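## Task

Lift the rear cooling block (the one farther from the drawer handle) out of the open drawer of the cooler COLD and set it on deck slot D2, lying flat within the slot's locators. Each of its 4 loose tubes must finish in the same bore it started in. The front block must stay flat in its spot with all its tubes still in their bores, and plate P1 must remain on D1 as it is. Release the block and withdraw the gripper at the end.

## Robot and tools

Robot: two FANUC CRX-5iA arms, left_arm and right_arm, each ending in a Robotiq 2F-140 parallel gripper with a wrist camera. Either arm may do the job; the idle one can be parked out of the way. The arms must never collide or shove each other.

Scene frame: origin on the table surface midway between the arms, +z up, +x out across the table, left_arm on the +y side (the names are not image sides). Arm root links: left_arm at (+0.058, +0.344, 0) m, quat_wxyz (+1.000, 0, 0, -0.023); right_arm at (+0.011, -0.456, 0) m, quat_wxyz (+0.996, 0, 0, +0.088). D1 is the deck slot beside COLD; D2 lies past D1.

Tool execute_actions, argument actions: a list holding zero or one item. An empty list only reports the state. An item with rows is a motion: rows is 1 to 15 rows, steps (1 to 15, default 15) is how many control steps of 1/30 s it lasts; each row covers one step and the final row repeats to fill the rest. An item with only steps (up to 300) is a wait that returns once that many steps have passed since the previous result. Optional pictures (boolean) chooses whether camera images return; by default they do. A rejected call moves nothing.

Each row is one flat list of 18 numbers, all in [-1, 1], covering both arms even if one stays still: left_arm first (waist, shoulder, elbow, forearm roll, wrist pitch, wrist roll, then gripper position, force_limit, speed), then the same nine for right_arm.

The six joint numbers are offsets, not targets: they are added to that arm's joint angles as printed in the latest result that listed them (before any such result in a scene, or for later calls within one reply, from the angles when the motion begins). They are not cumulative across rows. Scale: 1.0 equals 1.983 rad for waist and shoulder, 2.38 rad for elbow, 2.975 rad for forearm roll, wrist pitch and wrist roll. Joint ranges in rad: waist -3.491 to 3.491, shoulder -3.140 to 3.140, elbow -1.187 to 4.328, forearm roll -3.316 to 3.316, wrist pitch -3.140 to 3.140, wrist roll -3.927 to 3.927. Asking for more than 0.010 rad beyond an end gets the call refused; true ends may differ by 0.010 rad, and a joint pushed to its real end is clipped there and may yield a "joint sent to its limit" line. Sending all-zero joint offsets is not a hold: it pulls the arm back to the reference angles.

Gripper numbers are absolute commands. position: +1 fully open (140 mm), about -0.8 pads touching, -1 closes until blocked. force_limit: grip strength on parts up to 40 mm wide, roughly 14 N at -1, 60 N at 0, 107 N at +1. speed: finger gap rate, roughly 30 mm/s at -1, 140 at 0, 250 at +1. To leave a gripper unchanged, repeat its previous three numbers; a zero is a real command. To squeeze harder on something already gripped, raise force_limit and nudge position (e.g. -1 to -0.98).

Gripper geometry: fingers point along the gripper's +z and close along its y. end_effector_position is the spot between the pads when shut; closed fingertips extend about 33 mm past it, open ones about 9 mm. Closing pushes the tips roughly 24 mm farther out, so keep that clearance above surfaces.

Motion limits: joint target speeds capped at 2.62 rad/s (waist, shoulder), 3.14 (elbow), 3.93 (wrist joints), with 0.5 s ramp-up and joints of one arm synchronised. Targets may lead measured angles by at most 0.805 rad (waist, shoulder), 0.966 (elbow), 1.21 (wrist joints), and are scaled back if they would move the gripper more than 70 mm from where it is. Large moves therefore need several calls. Between calls the arms keep heading to the last target until they settle or a step is HELD.

Results: a state line per arm with end_effector_position (m) and end_effector_quat_wxyz in the scene frame (less exact at long reach); Joint positions (rad) and Joint velocities (rad/s), one block per arm in column order; object_status: 0 moving, 1 blocked while opening, 2 blocked while closing (a grip; check for this after closing), 3 reached target or pads met (thin items may still be held); position_measured in counts, 3 open to 230 pads together, nonlinear. "joint command not followed" means a clearance check altered joint targets; HELD marks steps where your row was not (fully) sent. MOTOR HOT warns of heating from holding loads; an OVER-TEMPERATURE FAULT brakes that arm until cool.

Faults: if contact torque reaches a joint's load limit (152 N m waist, shoulder, elbow; 38 N m wrist joints; held weight counts), or any external force on the arm, tool or load hits 150 N, that arm halts 10 s, yields, and drops the rest of the call.

Cautions: COLD is free-standing and must end within a finger width of its start, upright and barely rotated; its open drawer rolls when pushed. Don't drop, slam or knock anything, and never push anything off the table. Loose tubes can fall out if the block tilts or jolts. Parts in hand, or loose items, may be tugged briefly at random.

zoom_image: camera (cam_head_left, cam_head_right, cam_high, cam_low, cam_left_wrist, cam_right_wrist) and region [x0, y0, x1, y1] in that camera's pixels, origin top-left, at most 504 by 504. Images: 504x504 for fixed cameras, 616x616 fisheye for wrist cameras; calibration is supplied and may be slightly off.

read_manual: optional section "licences"; returns licence texts only.

finished_scene: scene (integer, the current scene number) ends and grades that scene, irreversibly, and starts the next one with its task.

Each tool is called after "Request:" in YAML: its name, and indented under it one key for each argument.

## Session

Request:
execute_actions:
  actions: []

Scene clock: 0.00 s of 6600.00 s.
left_arm: end_effector_position=(+0.4901, +0.7785, +0.2652) position_measured=3 object_status=3 end_effector_quat_wxyz=(+0.385, -0.358, +0.619, -0.584) | right_arm: end_effector_position=(+0.4916, -0.6538, +0.2424) position_measured=3 object_status=3 end_effector_quat_wxyz=(-0.151, -0.144, +0.883, -0.420)
Joint positions: left_arm=[ 1.485  0.602 -0.274  1.298 -1.765 -2.536] | right_arm=[ 0.151  0.268 -0.224  0.773 -1.63  -1.755]
Joint velocities: left_arm=[ 0.    -0.001 -0.    -0.     0.     0.   ] | right_arm=[-0.001  0.    -0.     0.     0.     0.   ]

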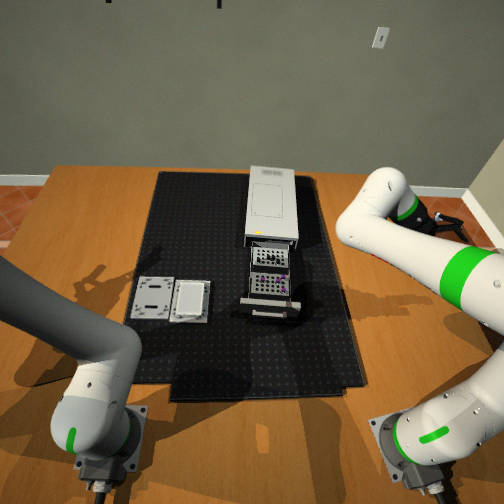

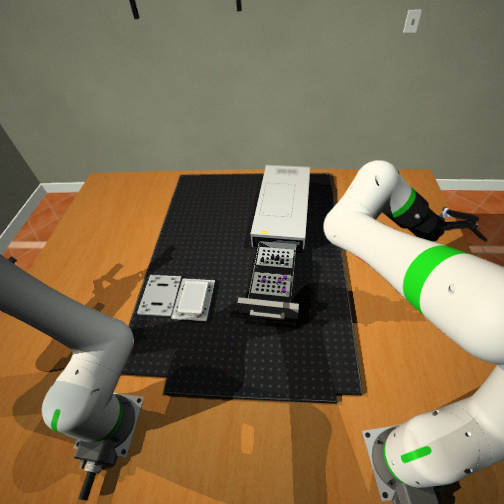

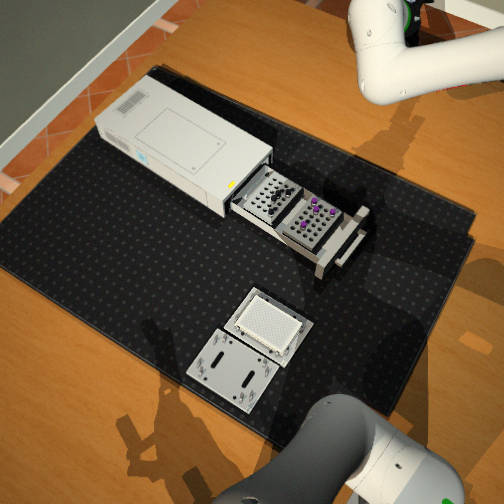

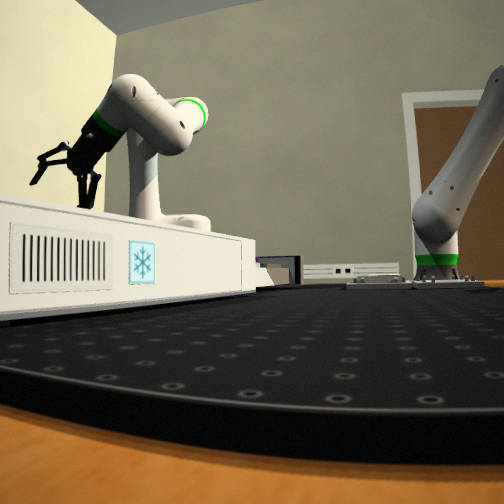

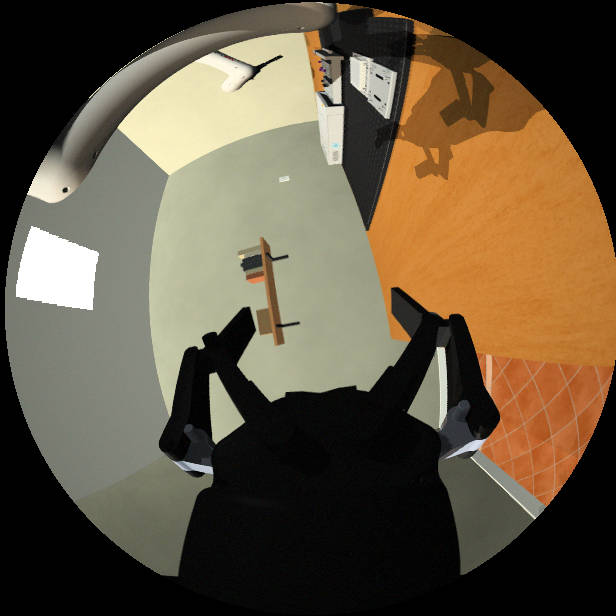

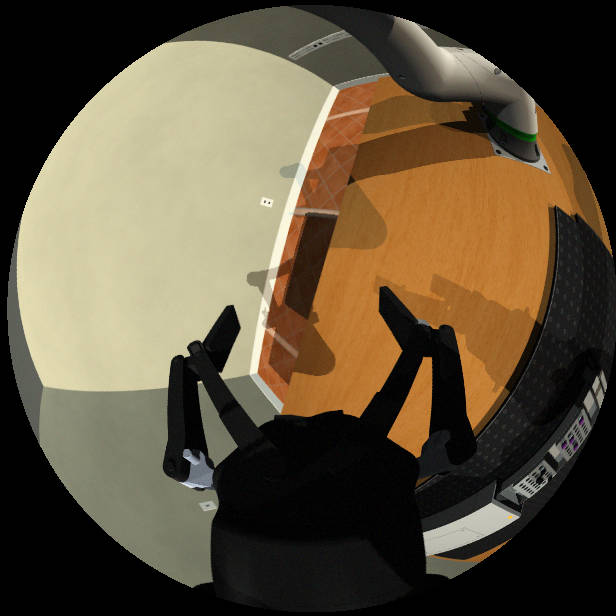

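Request:
zoom_image:
  camera: "cam_high"
  region: [200, 130, 390, 290]

Request:
zoom_image:
  camera: "cam_head_left"
  region: [220, 220, 320, 330]

Request:
zoom_image:
  camera: "cam_high"
  region: [170, 270, 330, 430]

Region (200, 130, 390, 290) of cam_high's 504x504 image, scaled by 2.653, with more detail than that image has; it fills the top 424 rows of this view, and the rest is white.

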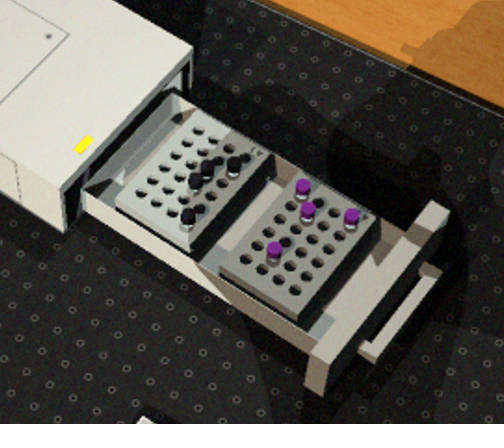

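Region (220, 220, 320, 330) of cam_head_left's 504x504 image, scaled by 4.582, with more detail than that image has; it fills the left 458 columns of this view, and the rest is white.

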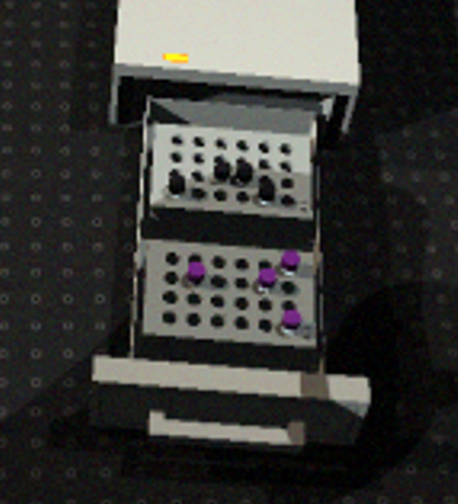

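Region (170, 270, 330, 430) of cam_high's 504x504 image, scaled by 3.150, with more detail than that image has.

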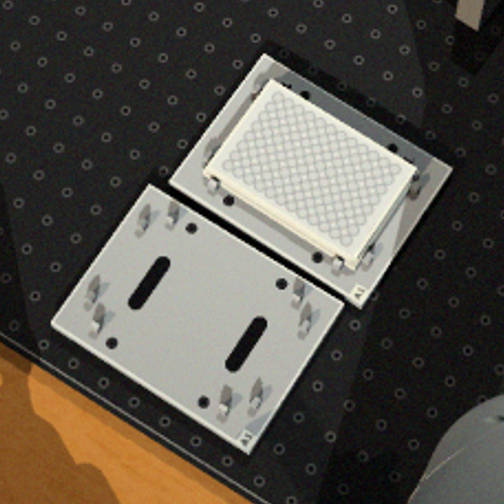

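Request:
execute_actions:
  actions:
    - {"rows": [[-0.9712, 0.0479, 0.5036, -0.4363, -0.0112, 1.0, 1, 0, 0, -0.22, 0, 0, 0, 0, 0, 1, 0, 0]], "steps": 15}
  pictures: false

Scene clock: 120.50 s of 6600.00 s.
left_arm: end_effector_position=(+0.5748, +0.6452, +0.2276) position_measured=3 object_status=3 end_effector_quat_wxyz=(+0.103, -0.328, +0.769, -0.540) | right_arm: end_effector_position=(+0.4152, -0.7824, +0.2424) position_measured=3 object_status=3 end_effector_quat_wxyz=(-0.210, -0.015, +0.895, -0.394)
Joint positions: left_arm=[ 1.209  0.631  0.058  0.908 -1.775 -2.121] | right_arm=[-0.138  0.268 -0.224  0.773 -1.63  -1.755]
Joint velocities: left_arm=[-0.794  0.07   0.927 -0.958 -0.024  1.183] | right_arm=[-0.717  0.     0.001 -0.     0.001  0.001]
Steps of this call (steps 1 to 90: nothing new was sent; then 117.00 s passed at rest; steps 91 to 105: all 15 steps of this action). Readings (joint positions | what the end effector reports):
91: left_arm=[1.485 0.602 -0.274 1.298 -1.765 -2.536] | right_arm=[0.151 0.268 -0.224 0.773 -1.630 -1.755] | left_arm position_measured=3 object_status=3 | right_arm position_measured=3 object_status=3
92: left_arm=[1.483 0.602 -0.272 1.295 -1.765 -2.533] | right_arm=[0.149 0.268 -0.224 0.773 -1.630 -1.755] | left_arm position_measured=3 object_status=3 | right_arm position_measured=3 object_status=3
94: left_arm=[1.463 0.605 -0.246 1.263 -1.765 -2.501] | right_arm=[0.128 0.268 -0.224 0.773 -1.630 -1.755] | left_arm position_measured=3 object_status=3 | right_arm position_measured=3 object_status=3
98: left_arm=[1.377 0.614 -0.144 1.135 -1.769 -2.373] | right_arm=[0.031 0.268 -0.224 0.773 -1.630 -1.755] | left_arm position_measured=3 object_status=3 | right_arm position_measured=3 object_status=3
105: the state above

Request:
execute_actions:
  actions:
    - {"steps": 90}

Scene clock: 123.50 s of 6600.00 s.
left_arm: end_effector_position=(+0.6004, -0.0896, +0.2400) position_measured=3 object_status=3 end_effector_quat_wxyz=(-0.000, +0.690, -0.724, +0.000) | right_arm: end_effector_position=(+0.3629, -0.8381, +0.2424) position_measured=3 object_status=3 end_effector_quat_wxyz=(-0.239, +0.051, +0.894, -0.377)
Joint positions: left_arm=[-0.441  0.697  0.925 -0.    -1.798  0.439] | right_arm=[-0.286  0.268 -0.224  0.773 -1.63  -1.755]
Joint velocities: left_arm=[-0.    -0.001 -0.    -0.     0.001  0.   ] | right_arm=[-0.     0.     0.001 -0.     0.001 -0.   ]
Steps of this call (steps 1 to 90: the robot went on to your last target). Readings (joint positions | what the end effector reports):
1: left_arm=[1.181 0.633 0.089 0.875 -1.776 -2.080] | right_arm=[-0.163 0.268 -0.224 0.773 -1.630 -1.755] | left_arm position_measured=3 object_status=3 | right_arm position_measured=3 object_status=3
2: left_arm=[1.154 0.636 0.119 0.843 -1.776 -2.039] | right_arm=[-0.187 0.268 -0.224 0.773 -1.630 -1.755] | left_arm position_measured=3 object_status=3 | right_arm position_measured=3 object_status=3
4: left_arm=[1.097 0.640 0.179 0.781 -1.778 -1.954] | right_arm=[-0.233 0.268 -0.224 0.773 -1.630 -1.755] | left_arm position_measured=3 object_status=3 | right_arm position_measured=3 object_status=3
8: left_arm=[0.981 0.648 0.288 0.667 -1.781 -1.779] | right_arm=[-0.283 0.268 -0.224 0.773 -1.630 -1.755] | left_arm position_measured=3 object_status=3 | right_arm position_measured=3 object_status=3
90: the state above
All arms were judged still, so your last target was given up. Only a new action makes them travel on or press farther. Fingers that are still opening or closing keep moving.
camera_calibration (this result's frames):
cam_left_wrist: T_world_to_cam=[[-0.975906, 0.217056, -0.022212, 0.614846], [0.196147, 0.917349, 0.346407, -0.11364], [0.0955657, 0.333704, -0.937821, 0.39137], [0, 0, 0, 1]] pos_world=[0.584921, -0.159811, 0.420058]
cam_right_wrist: T_world_to_cam=[[0.0319968, 0.699276, -0.714136, 0.741569], [0.999487, -0.0215937, 0.0236375, -0.385949], [0.00110832, -0.714526, -0.699608, -0.244434], [0, 0, 0, 1]] pos_world=[0.362295, -0.70155, 0.367696]

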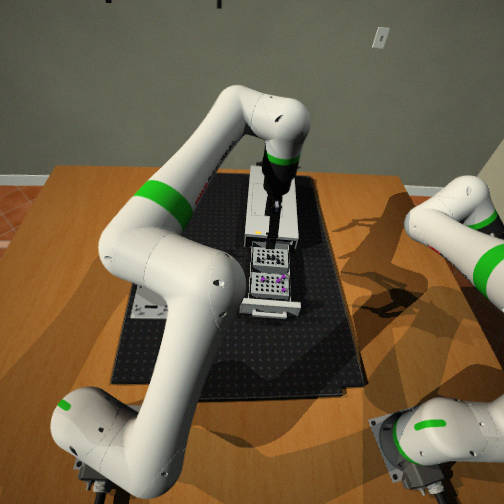

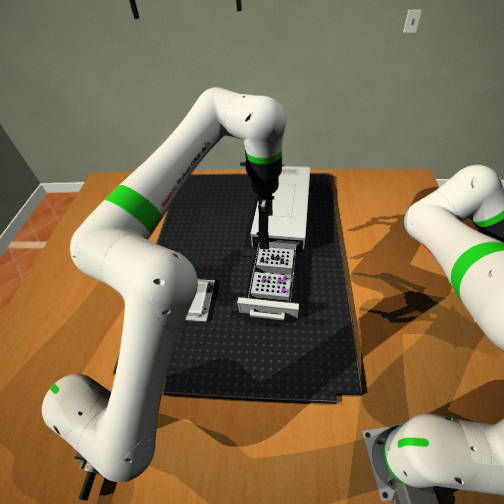

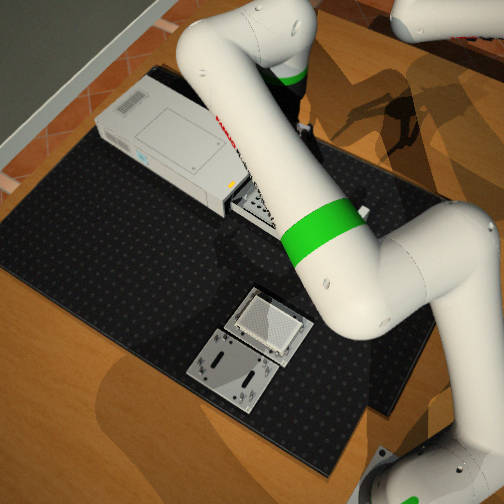

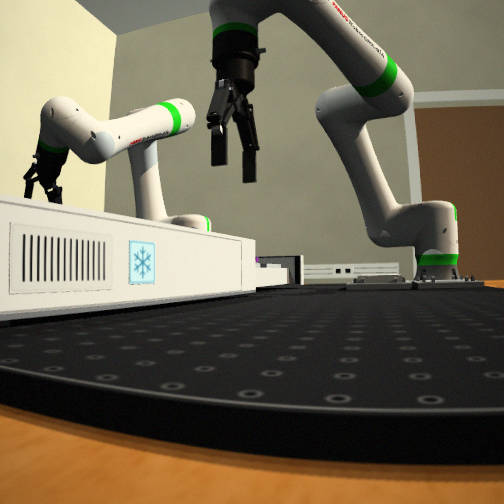

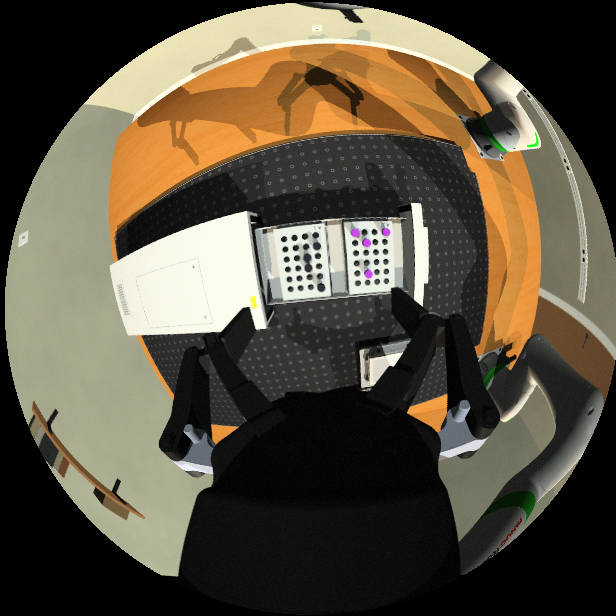

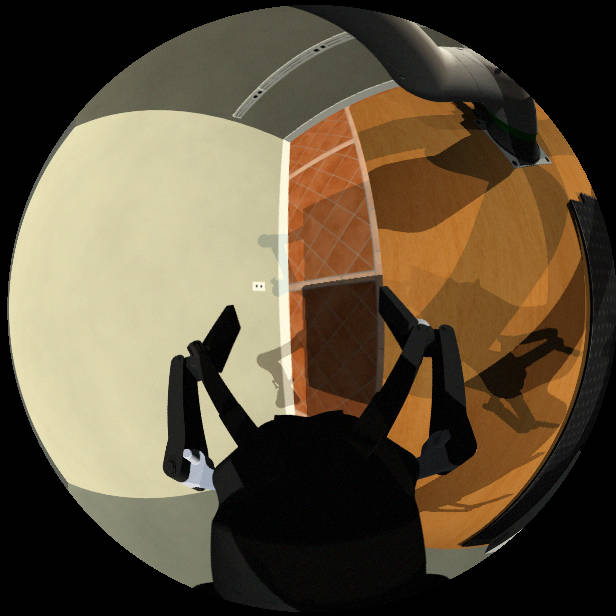

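Request:
zoom_image:
  camera: "cam_left_wrist"
  region: [235, 200, 365, 330]

Request:
zoom_image:
  camera: "cam_low"
  region: [190, 120, 330, 300]

Region (235, 200, 365, 330) of cam_left_wrist's 616x616 image, scaled by 3.877, with more detail than that image has.

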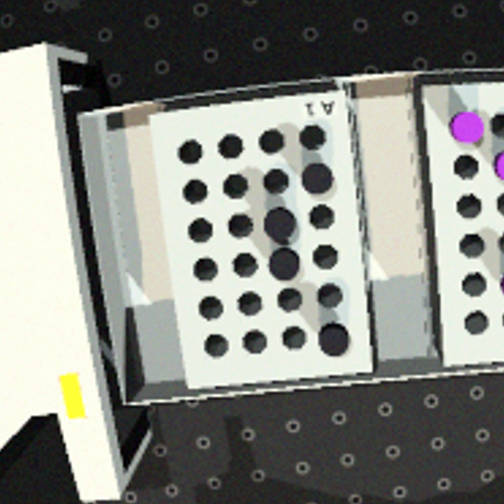

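Region (190, 120, 330, 300) of cam_low's 504x504 image, scaled by 2.800, with more detail than that image has.

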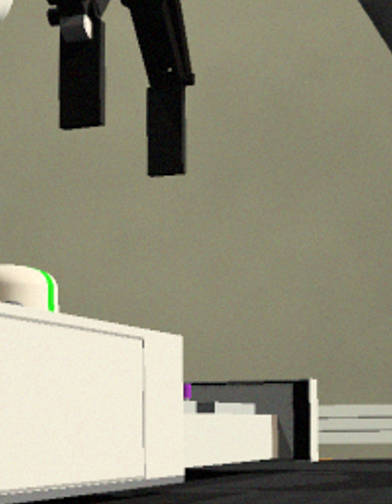

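Request:
zoom_image:
  camera: "cam_left_wrist"
  region: [220, 270, 430, 360]

Region (220, 270, 430, 360) of cam_left_wrist's 616x616 image, scaled by 2.400, with more detail than that image has; it fills the top 216 rows of this view, and the rest is white.

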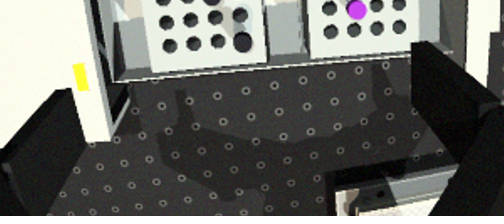

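Request:
execute_actions:
  actions:
    - {"rows": [[-0.0109, 0.0520, -0.0075, 0, 0.0405, -0.0052, 0.38, 0, 0, 0, 0, 0, 0, 0, 0, 1, 0, 0]], "steps": 15}

Scene clock: 226.80 s of 6600.00 s.
left_arm: end_effector_position=(+0.6254, -0.1204, +0.1602) position_measured=81 object_status=0 end_effector_quat_wxyz=(-0.000, +0.677, -0.736, +0.000) | right_arm: end_effector_position=(+0.3629, -0.8381, +0.2424) position_measured=3 object_status=3 end_effector_quat_wxyz=(-0.239, +0.051, +0.894, -0.377)
Joint positions: left_arm=[-0.462  0.8    0.907 -0.    -1.678  0.423] | right_arm=[-0.286  0.268 -0.224  0.773 -1.63  -1.755]
Joint velocities: left_arm=[-0.001  0.002 -0.002 -0.     0.002 -0.   ] | right_arm=[ 0.    -0.001  0.001  0.     0.    -0.   ]
Steps of this call (steps 1 to 90: nothing new was sent; then 99.80 s passed at rest; steps 91 to 105: all 15 steps of this action). Readings (joint positions | what the end effector reports):
91: left_arm=[-0.441 0.697 0.925 -0.000 -1.798 0.439] | right_arm=[-0.286 0.268 -0.224 0.773 -1.630 -1.755] | left_arm position_measured=3 object_status=0 | right_arm position_measured=3 object_status=3
92: left_arm=[-0.441 0.699 0.925 -0.000 -1.796 0.439] | right_arm=[-0.286 0.268 -0.224 0.773 -1.630 -1.755] | left_arm position_measured=5 object_status=0 | right_arm position_measured=3 object_status=3
94: left_arm=[-0.446 0.719 0.922 -0.000 -1.771 0.436] | right_arm=[-0.286 0.268 -0.224 0.773 -1.630 -1.755] | left_arm position_measured=20 object_status=0 | right_arm position_measured=3 object_status=3
98: left_arm=[-0.459 0.785 0.909 -0.000 -1.695 0.426] | right_arm=[-0.286 0.268 -0.224 0.773 -1.630 -1.755] | left_arm position_measured=51 object_status=0 | right_arm position_measured=3 object_status=3
105: the state above
camera_calibration (this result's frames):
cam_left_wrist: T_world_to_cam=[[-0.967194, 0.253079, -0.0220525, 0.643014], [0.230054, 0.909395, 0.346519, -0.0848785], [0.107751, 0.330078, -0.937784, 0.316399], [0, 0, 0, 1]] pos_world=[0.607354, -0.189981, 0.340305]
cam_right_wrist: T_world_to_cam=[[0.031997, 0.699276, -0.714136, 0.741569], [0.999487, -0.0215939, 0.0236377, -0.38595], [0.00110831, -0.714526, -0.699608, -0.244434], [0, 0, 0, 1]] pos_world=[0.362295, -0.70155, 0.367696]

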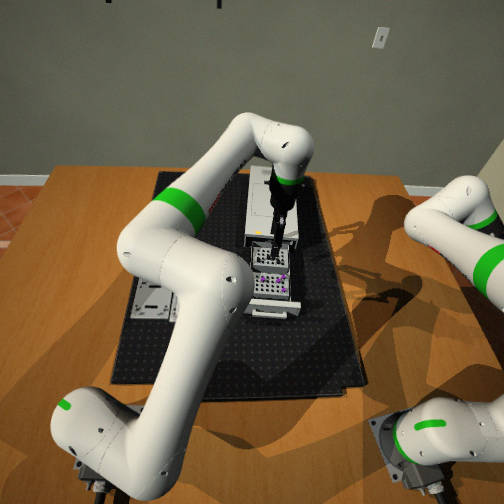

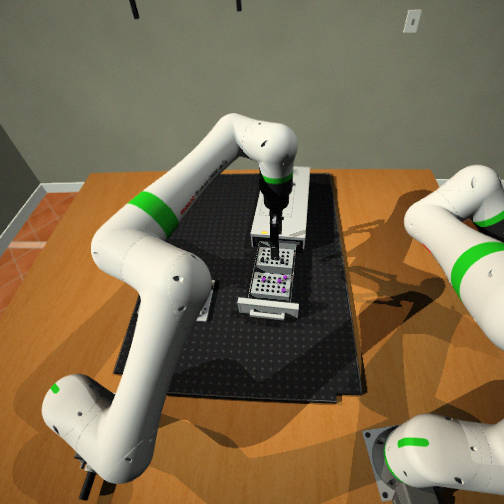

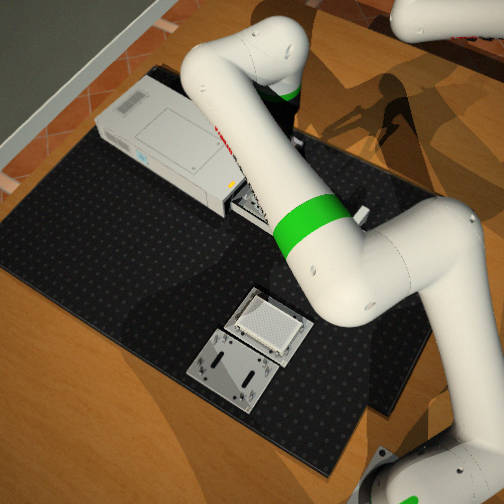

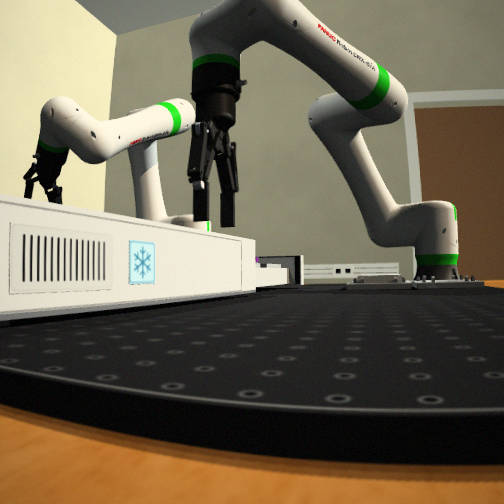

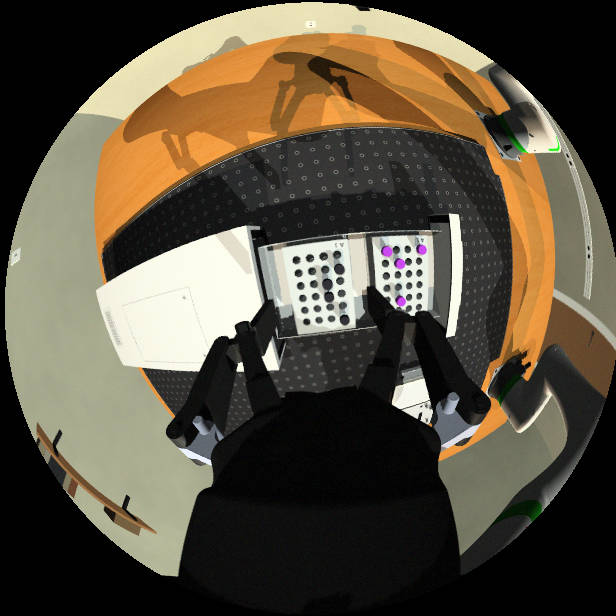

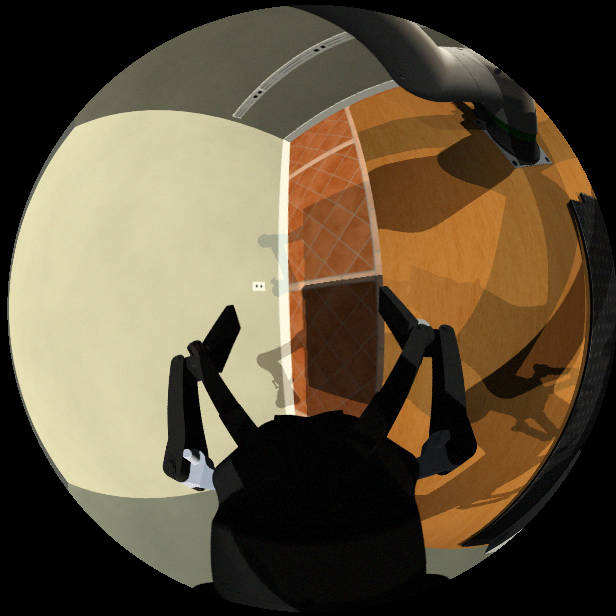

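Request:
zoom_image:
  camera: "cam_left_wrist"
  region: [245, 220, 395, 370]

Region (245, 220, 395, 370) of cam_left_wrist's 616x616 image, scaled by 3.360, with more detail than that image has.

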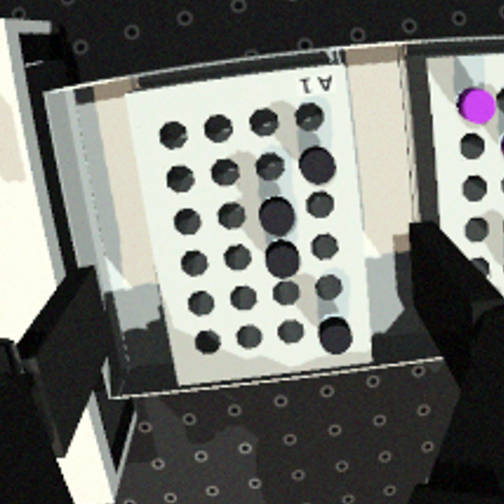

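Request:
execute_actions:
  actions:
    - {"rows": [[0,-0.0001,-0.0013,0,0.001,0,0.38,0,0,0,0,0,0,0,0,1,0,0],[0.0001,-0.0004,-0.004,0,0.0029,0,0.38,0,0,0,0,0,0,0,0,1,0,0],[0.0002,-0.0009,-0.0084,0,0.0061,-0.0001,0.38,0,0,0,0,0,0,0,0,1,0,0],[0.0003,-0.0015,-0.0144,0,0.0105,-0.0002,0.38,0,0,0,0,0,0,0,0,1,0,0],[0.0005,-0.0023,-0.0218,0,0.0159,-0.0003,0.38,0,0,0,0,0,0,0,0,1,0,0],[0.0007,-0.0032,-0.0301,0,0.022,-0.0004,0.38,0,0,0,0,0,0,0,0,1,0,0],[0.0009,-0.0041,-0.0387,0,0.0282,-0.0006,0.38,0,0,0,0,0,0,0,0,1,0,0],[0.001,-0.0049,-0.047,0,0.0343,-0.0007,0.38,0,0,0,0,0,0,0,0,1,0,0],[0.0012,-0.0057,-0.0544,0,0.0397,-0.0008,0.38,0,0,0,0,0,0,0,0,1,0,0],[0.0013,-0.0063,-0.0604,0,0.0441,-0.0009,0.38,0,0,0,0,0,0,0,0,1,0,0],[0.0014,-0.0068,-0.0648,0,0.0473,-0.0009,0.38,0,0,0,0,0,0,0,0,1,0,0],[0.0015,-0.0071,-0.0675,0,0.0493,-0.001,0.38,0,0,0,0,0,0,0,0,1,0,0],[0.0015,-0.0072,-0.0688,0,0.0502,-0.001,0.38,0,0,0,0,0,0,0,0,1,0,0]], "steps": 15}
  pictures: false

Request:
execute_actions:
  actions:
    - {"steps": 10}

Scene clock: 289.90 s of 6600.00 s.
left_arm: end_effector_position=(+0.6252, -0.1180, +0.1042) position_measured=81 object_status=3 end_effector_quat_wxyz=(-0.000, +0.677, -0.736, +0.000) | right_arm: end_effector_position=(+0.3629, -0.8381, +0.2424) position_measured=3 object_status=3 end_effector_quat_wxyz=(-0.239, +0.051, +0.894, -0.377)
Joint positions: left_arm=[-0.46   0.787  0.754 -0.    -1.538  0.421] | right_arm=[-0.286  0.268 -0.224  0.773 -1.63  -1.755]
Joint velocities: left_arm=[ 0.004 -0.02  -0.241  0.001  0.217 -0.004] | right_arm=[ 0.    -0.    -0.     0.001 -0.    -0.   ]
Steps of this call (steps 1 to 15: the robot went on to your last target; steps 16 to 90: nothing new was sent; then 59.60 s passed at rest; steps 91 to 105: all 15 steps of this action). Readings (joint positions | what the end effector reports):
91: left_arm=[-0.462 0.800 0.907 -0.000 -1.677 0.423] | right_arm=[-0.286 0.268 -0.224 0.773 -1.630 -1.755] | left_arm position_measured=81 object_status=3 | right_arm position_measured=3 object_status=3
92: left_arm=[-0.462 0.800 0.906 -0.000 -1.677 0.423] | right_arm=[-0.286 0.268 -0.224 0.773 -1.630 -1.755] | left_arm position_measured=81 object_status=3 | right_arm position_measured=3 object_status=3
94: left_arm=[-0.462 0.799 0.899 -0.000 -1.671 0.423] | right_arm=[-0.286 0.268 -0.224 0.773 -1.630 -1.755] | left_arm position_measured=81 object_status=3 | right_arm position_measured=3 object_status=3
98: left_arm=[-0.461 0.796 0.858 -0.000 -1.633 0.423] | right_arm=[-0.286 0.268 -0.224 0.773 -1.630 -1.755] | left_arm position_measured=81 object_status=3 | right_arm position_measured=3 object_status=3
105: the state above

Scene clock: 290.23 s of 6600.00 s.
left_arm: end_effector_position=(+0.6250, -0.1178, +0.1003) position_measured=81 object_status=3 end_effector_quat_wxyz=(-0.000, +0.677, -0.736, +0.000) | right_arm: end_effector_position=(+0.3629, -0.8381, +0.2424) position_measured=3 object_status=3 end_effector_quat_wxyz=(-0.239, +0.051, +0.894, -0.377)
Joint positions: left_arm=[-0.459  0.785  0.743 -0.    -1.528  0.421] | right_arm=[-0.286  0.268 -0.224  0.773 -1.63  -1.755]
Joint velocities: left_arm=[-0.     0.    -0.002  0.     0.001 -0.001] | right_arm=[-0.     0.     0.001  0.    -0.    -0.001]
Steps of this call (steps 1 to 10: the robot went on to your last target). Readings (joint positions | what the end effector reports):
1: left_arm=[-0.459 0.786 0.748 -0.000 -1.533 0.421] | right_arm=[-0.286 0.268 -0.224 0.773 -1.630 -1.755] | left_arm position_measured=81 object_status=3 | right_arm position_measured=3 object_status=3
2: left_arm=[-0.459 0.786 0.746 -0.000 -1.530 0.421] | right_arm=[-0.286 0.268 -0.224 0.773 -1.630 -1.755] | left_arm position_measured=81 object_status=3 | right_arm position_measured=3 object_status=3
4: left_arm=[-0.459 0.785 0.744 -0.000 -1.529 0.421] | right_arm=[-0.286 0.268 -0.224 0.773 -1.630 -1.755] | left_arm position_measured=81 object_status=3 | right_arm position_measured=3 object_status=3
8: left_arm=[-0.459 0.785 0.743 -0.000 -1.528 0.421] | right_arm=[-0.286 0.268 -0.224 0.773 -1.630 -1.755] | left_arm position_measured=81 object_status=3 | right_arm position_measured=3 object_status=3
10: the state above
camera_calibration (this result's frames):
cam_left_wrist: T_world_to_cam=[[-0.967181, 0.253135, -0.0219808, 0.64059], [0.230137, 0.909395, 0.346465, -0.0664728], [0.107692, 0.330036, -0.937805, 0.259385], [0, 0, 0, 1]] pos_world=[0.606931, -0.187312, 0.280364]
cam_right_wrist: T_world_to_cam=[[0.0319968, 0.699276, -0.714136, 0.741569], [0.999487, -0.0215937, 0.0236376, -0.385949], [0.00110837, -0.714526, -0.699608, -0.244434], [0, 0, 0, 1]] pos_world=[0.362295, -0.70155, 0.367696]

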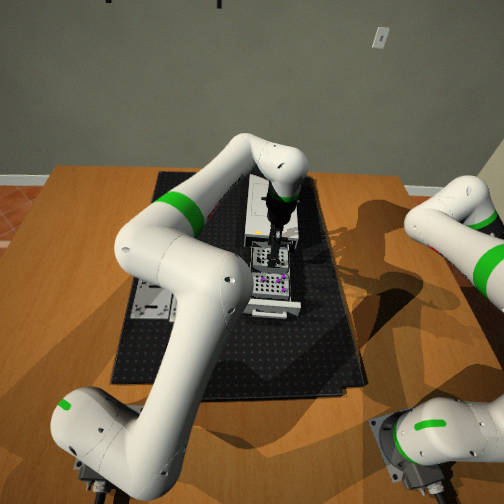

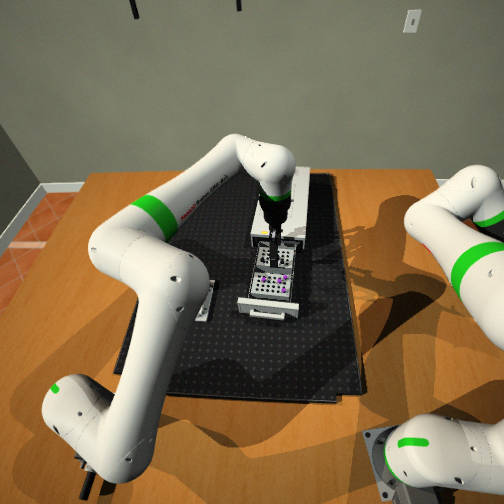

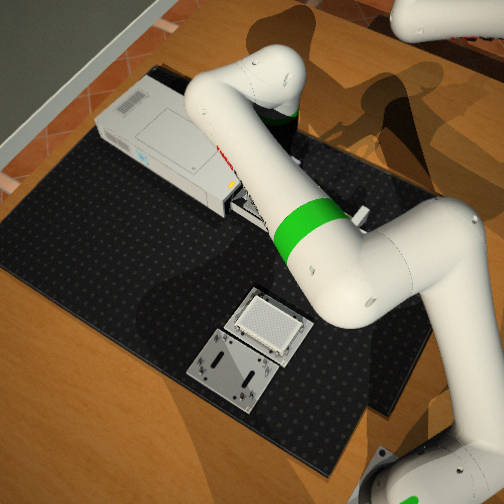

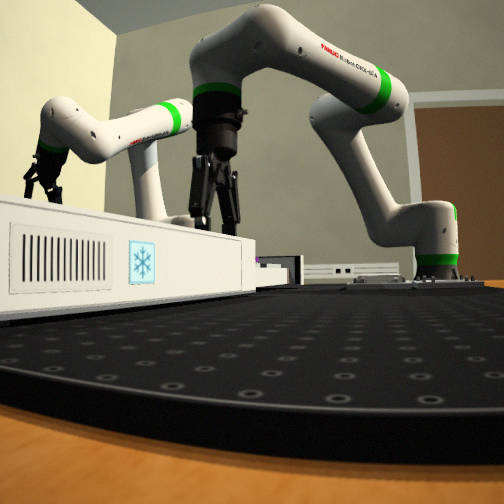

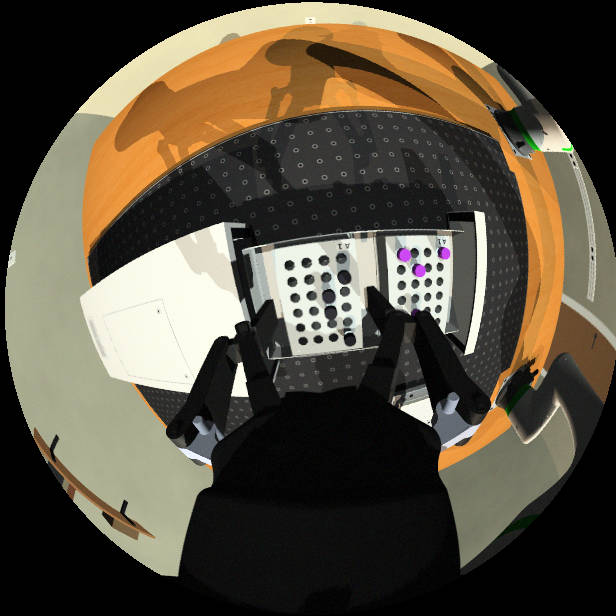

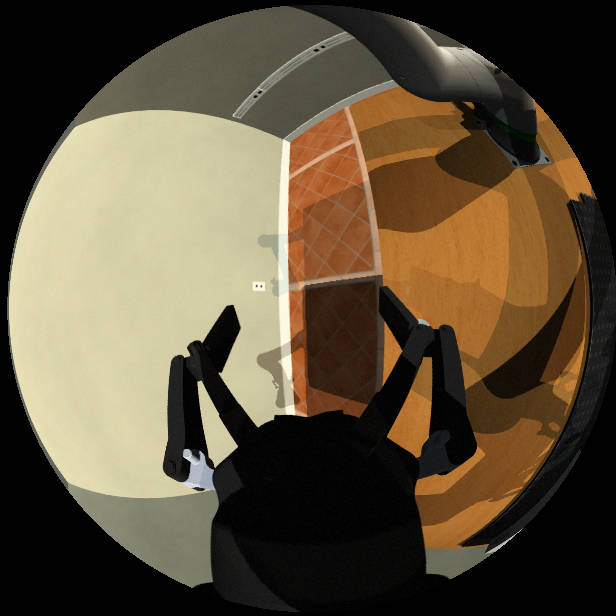

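Request:
zoom_image:
  camera: "cam_left_wrist"
  region: [220, 215, 400, 375]

Region (220, 215, 400, 375) of cam_left_wrist's 616x616 image, scaled by 2.800, with more detail than that image has.

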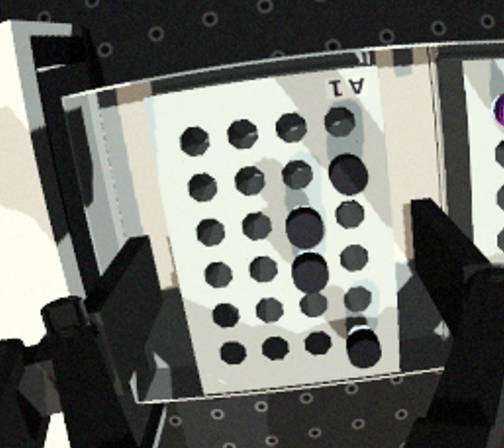

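Request:
execute_actions:
  actions:
    - {"rows": [[0,0.0001,-0.0006,0,0.0005,0,0.38,0,0,0,0,0,0,0,0,1,0,0],[0,0.0003,-0.0017,0,0.0016,0,0.38,0,0,0,0,0,0,0,0,1,0,0],[0,0.0006,-0.0036,0,0.0033,0,0.38,0,0,0,0,0,0,0,0,1,0,0],[0,0.001,-0.0062,0,0.0056,0,0.38,0,0,0,0,0,0,0,0,1,0,0],[0,0.0016,-0.0093,0,0.0085,0,0.38,0,0,0,0,0,0,0,0,1,0,0],[0,0.0022,-0.0129,0,0.0117,0,0.38,0,0,0,0,0,0,0,0,1,0,0],[0,0.0028,-0.0165,0,0.0151,0,0.38,0,0,0,0,0,0,0,0,1,0,0],[0,0.0034,-0.0201,0,0.0183,0,0.38,0,0,0,0,0,0,0,0,1,0,0],[0,0.0039,-0.0232,0,0.0212,0,0.38,0,0,0,0,0,0,0,0,1,0,0],[0,0.0043,-0.0258,0,0.0235,0,0.38,0,0,0,0,0,0,0,0,1,0,0],[0,0.0046,-0.0277,0,0.0252,0,0.38,0,0,0,0,0,0,0,0,1,0,0],[0,0.0048,-0.0288,0,0.0263,0,0.38,0,0,0,0,0,0,0,0,1,0,0],[0,0.0049,-0.0294,0,0.0268,0,0.38,0,0,0,0,0,0,0,0,1,0,0]], "steps": 15}
  pictures: false

Request:
execute_actions:
  actions:
    - {"steps": 8}

Scene clock: 316.77 s of 6600.00 s.
left_arm: end_effector_position=(+0.6250, -0.1177, +0.0648) position_measured=81 object_status=3 end_effector_quat_wxyz=(-0.000, +0.677, -0.736, +0.000) | right_arm: end_effector_position=(+0.3629, -0.8381, +0.2424) position_measured=3 object_status=3 end_effector_quat_wxyz=(-0.239, +0.051, +0.894, -0.377)
Joint positions: left_arm=[-0.459  0.795  0.676 -0.    -1.452  0.421] | right_arm=[-0.286  0.268 -0.224  0.773 -1.63  -1.755]
Joint velocities: left_arm=[ 0.     0.007 -0.061  0.     0.07  -0.   ] | right_arm=[-0.     0.    -0.     0.    -0.001 -0.   ]
Steps of this call (steps 1 to 30: the robot went on to your last target; steps 31 to 90: nothing new was sent; then 23.03 s passed at rest; steps 91 to 105: all 15 steps of this action). Readings (joint positions | what the end effector reports):
91: left_arm=[-0.459 0.785 0.743 -0.000 -1.528 0.421] | right_arm=[-0.286 0.268 -0.224 0.773 -1.630 -1.755] | left_arm position_measured=81 object_status=3 | right_arm position_measured=3 object_status=3
92: left_arm=[-0.459 0.785 0.743 -0.000 -1.528 0.421] | right_arm=[-0.286 0.268 -0.224 0.773 -1.630 -1.755] | left_arm position_measured=81 object_status=3 | right_arm position_measured=3 object_status=3
94: left_arm=[-0.459 0.786 0.740 -0.000 -1.524 0.421] | right_arm=[-0.286 0.268 -0.224 0.773 -1.630 -1.755] | left_arm position_measured=81 object_status=3 | right_arm position_measured=3 object_status=3
98: left_arm=[-0.459 0.789 0.719 -0.000 -1.501 0.421] | right_arm=[-0.286 0.268 -0.224 0.773 -1.630 -1.755] | left_arm position_measured=81 object_status=3 | right_arm position_measured=3 object_status=3
105: the state above

Scene clock: 317.03 s of 6600.00 s.
left_arm: end_effector_position=(+0.6250, -0.1177, +0.0633) position_measured=81 object_status=3 end_effector_quat_wxyz=(-0.000, +0.677, -0.736, +0.000) | right_arm: end_effector_position=(+0.3629, -0.8381, +0.2424) position_measured=3 object_status=3 end_effector_quat_wxyz=(-0.239, +0.051, +0.894, -0.377)
Joint positions: left_arm=[-0.459  0.795  0.673 -0.    -1.449  0.421] | right_arm=[-0.286  0.268 -0.224  0.773 -1.63  -1.755]
Joint velocities: left_arm=[ 0.     0.001 -0.001 -0.001  0.002  0.   ] | right_arm=[-0.     0.002 -0.     0.     0.001  0.001]
Steps of this call (steps 1 to 8: the robot went on to your last target). Readings (joint positions | what the end effector reports):
1: left_arm=[-0.459 0.795 0.675 -0.000 -1.450 0.421] | right_arm=[-0.286 0.268 -0.224 0.773 -1.630 -1.755] | left_arm position_measured=81 object_status=3 | right_arm position_measured=3 object_status=3
2: left_arm=[-0.459 0.795 0.674 -0.000 -1.450 0.421] | right_arm=[-0.286 0.268 -0.224 0.773 -1.630 -1.755] | left_arm position_measured=81 object_status=3 | right_arm position_measured=3 object_status=3
4: left_arm=[-0.459 0.795 0.674 -0.000 -1.449 0.421] | right_arm=[-0.286 0.268 -0.224 0.773 -1.630 -1.755] | left_arm position_measured=81 object_status=3 | right_arm position_measured=3 object_status=3
8: the state above
camera_calibration (this result's frames):
cam_left_wrist: T_world_to_cam=[[-0.96717, 0.25317, -0.0220689, 0.639806], [0.230135, 0.909376, 0.346516, -0.0536953], [0.107796, 0.330061, -0.937785, 0.224662], [0, 0, 0, 1]] pos_world=[0.606941, -0.187303, 0.24341]
cam_right_wrist: T_world_to_cam=[[0.031997, 0.699276, -0.714136, 0.741569], [0.999487, -0.0215937, 0.0236379, -0.385949], [0.00110854, -0.714526, -0.699608, -0.244434], [0, 0, 0, 1]] pos_world=[0.362295, -0.70155, 0.367696]

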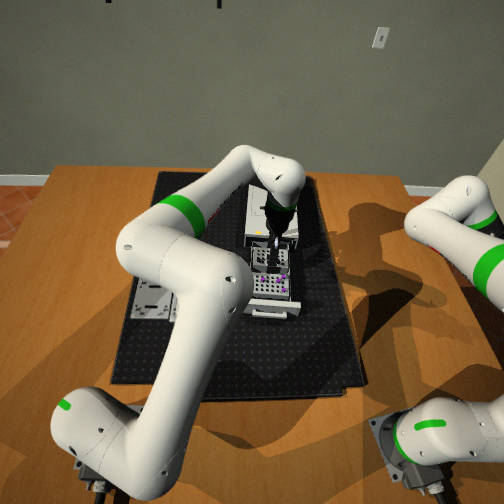

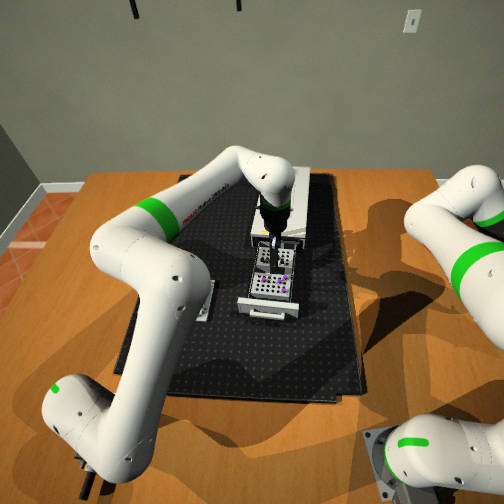

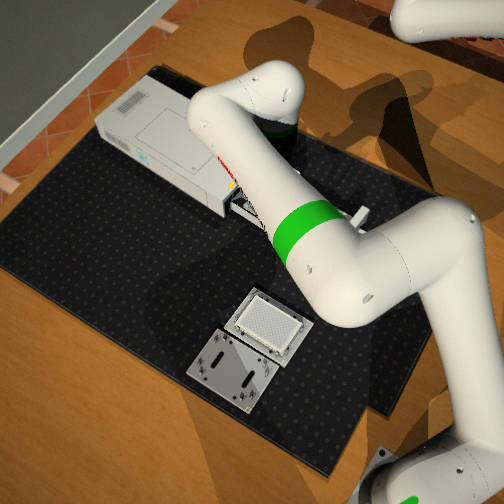

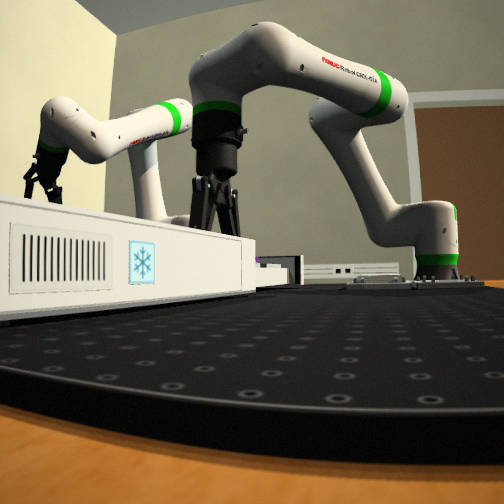

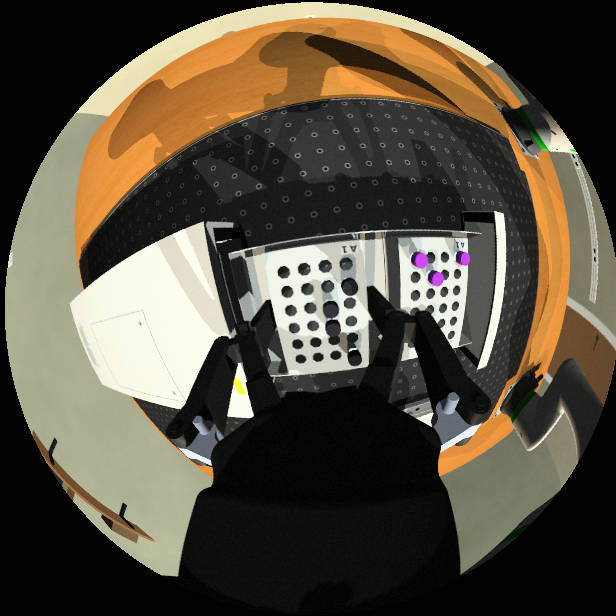

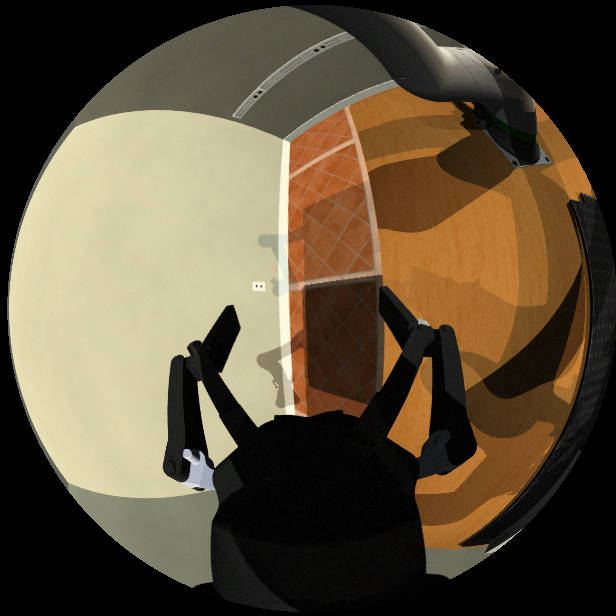

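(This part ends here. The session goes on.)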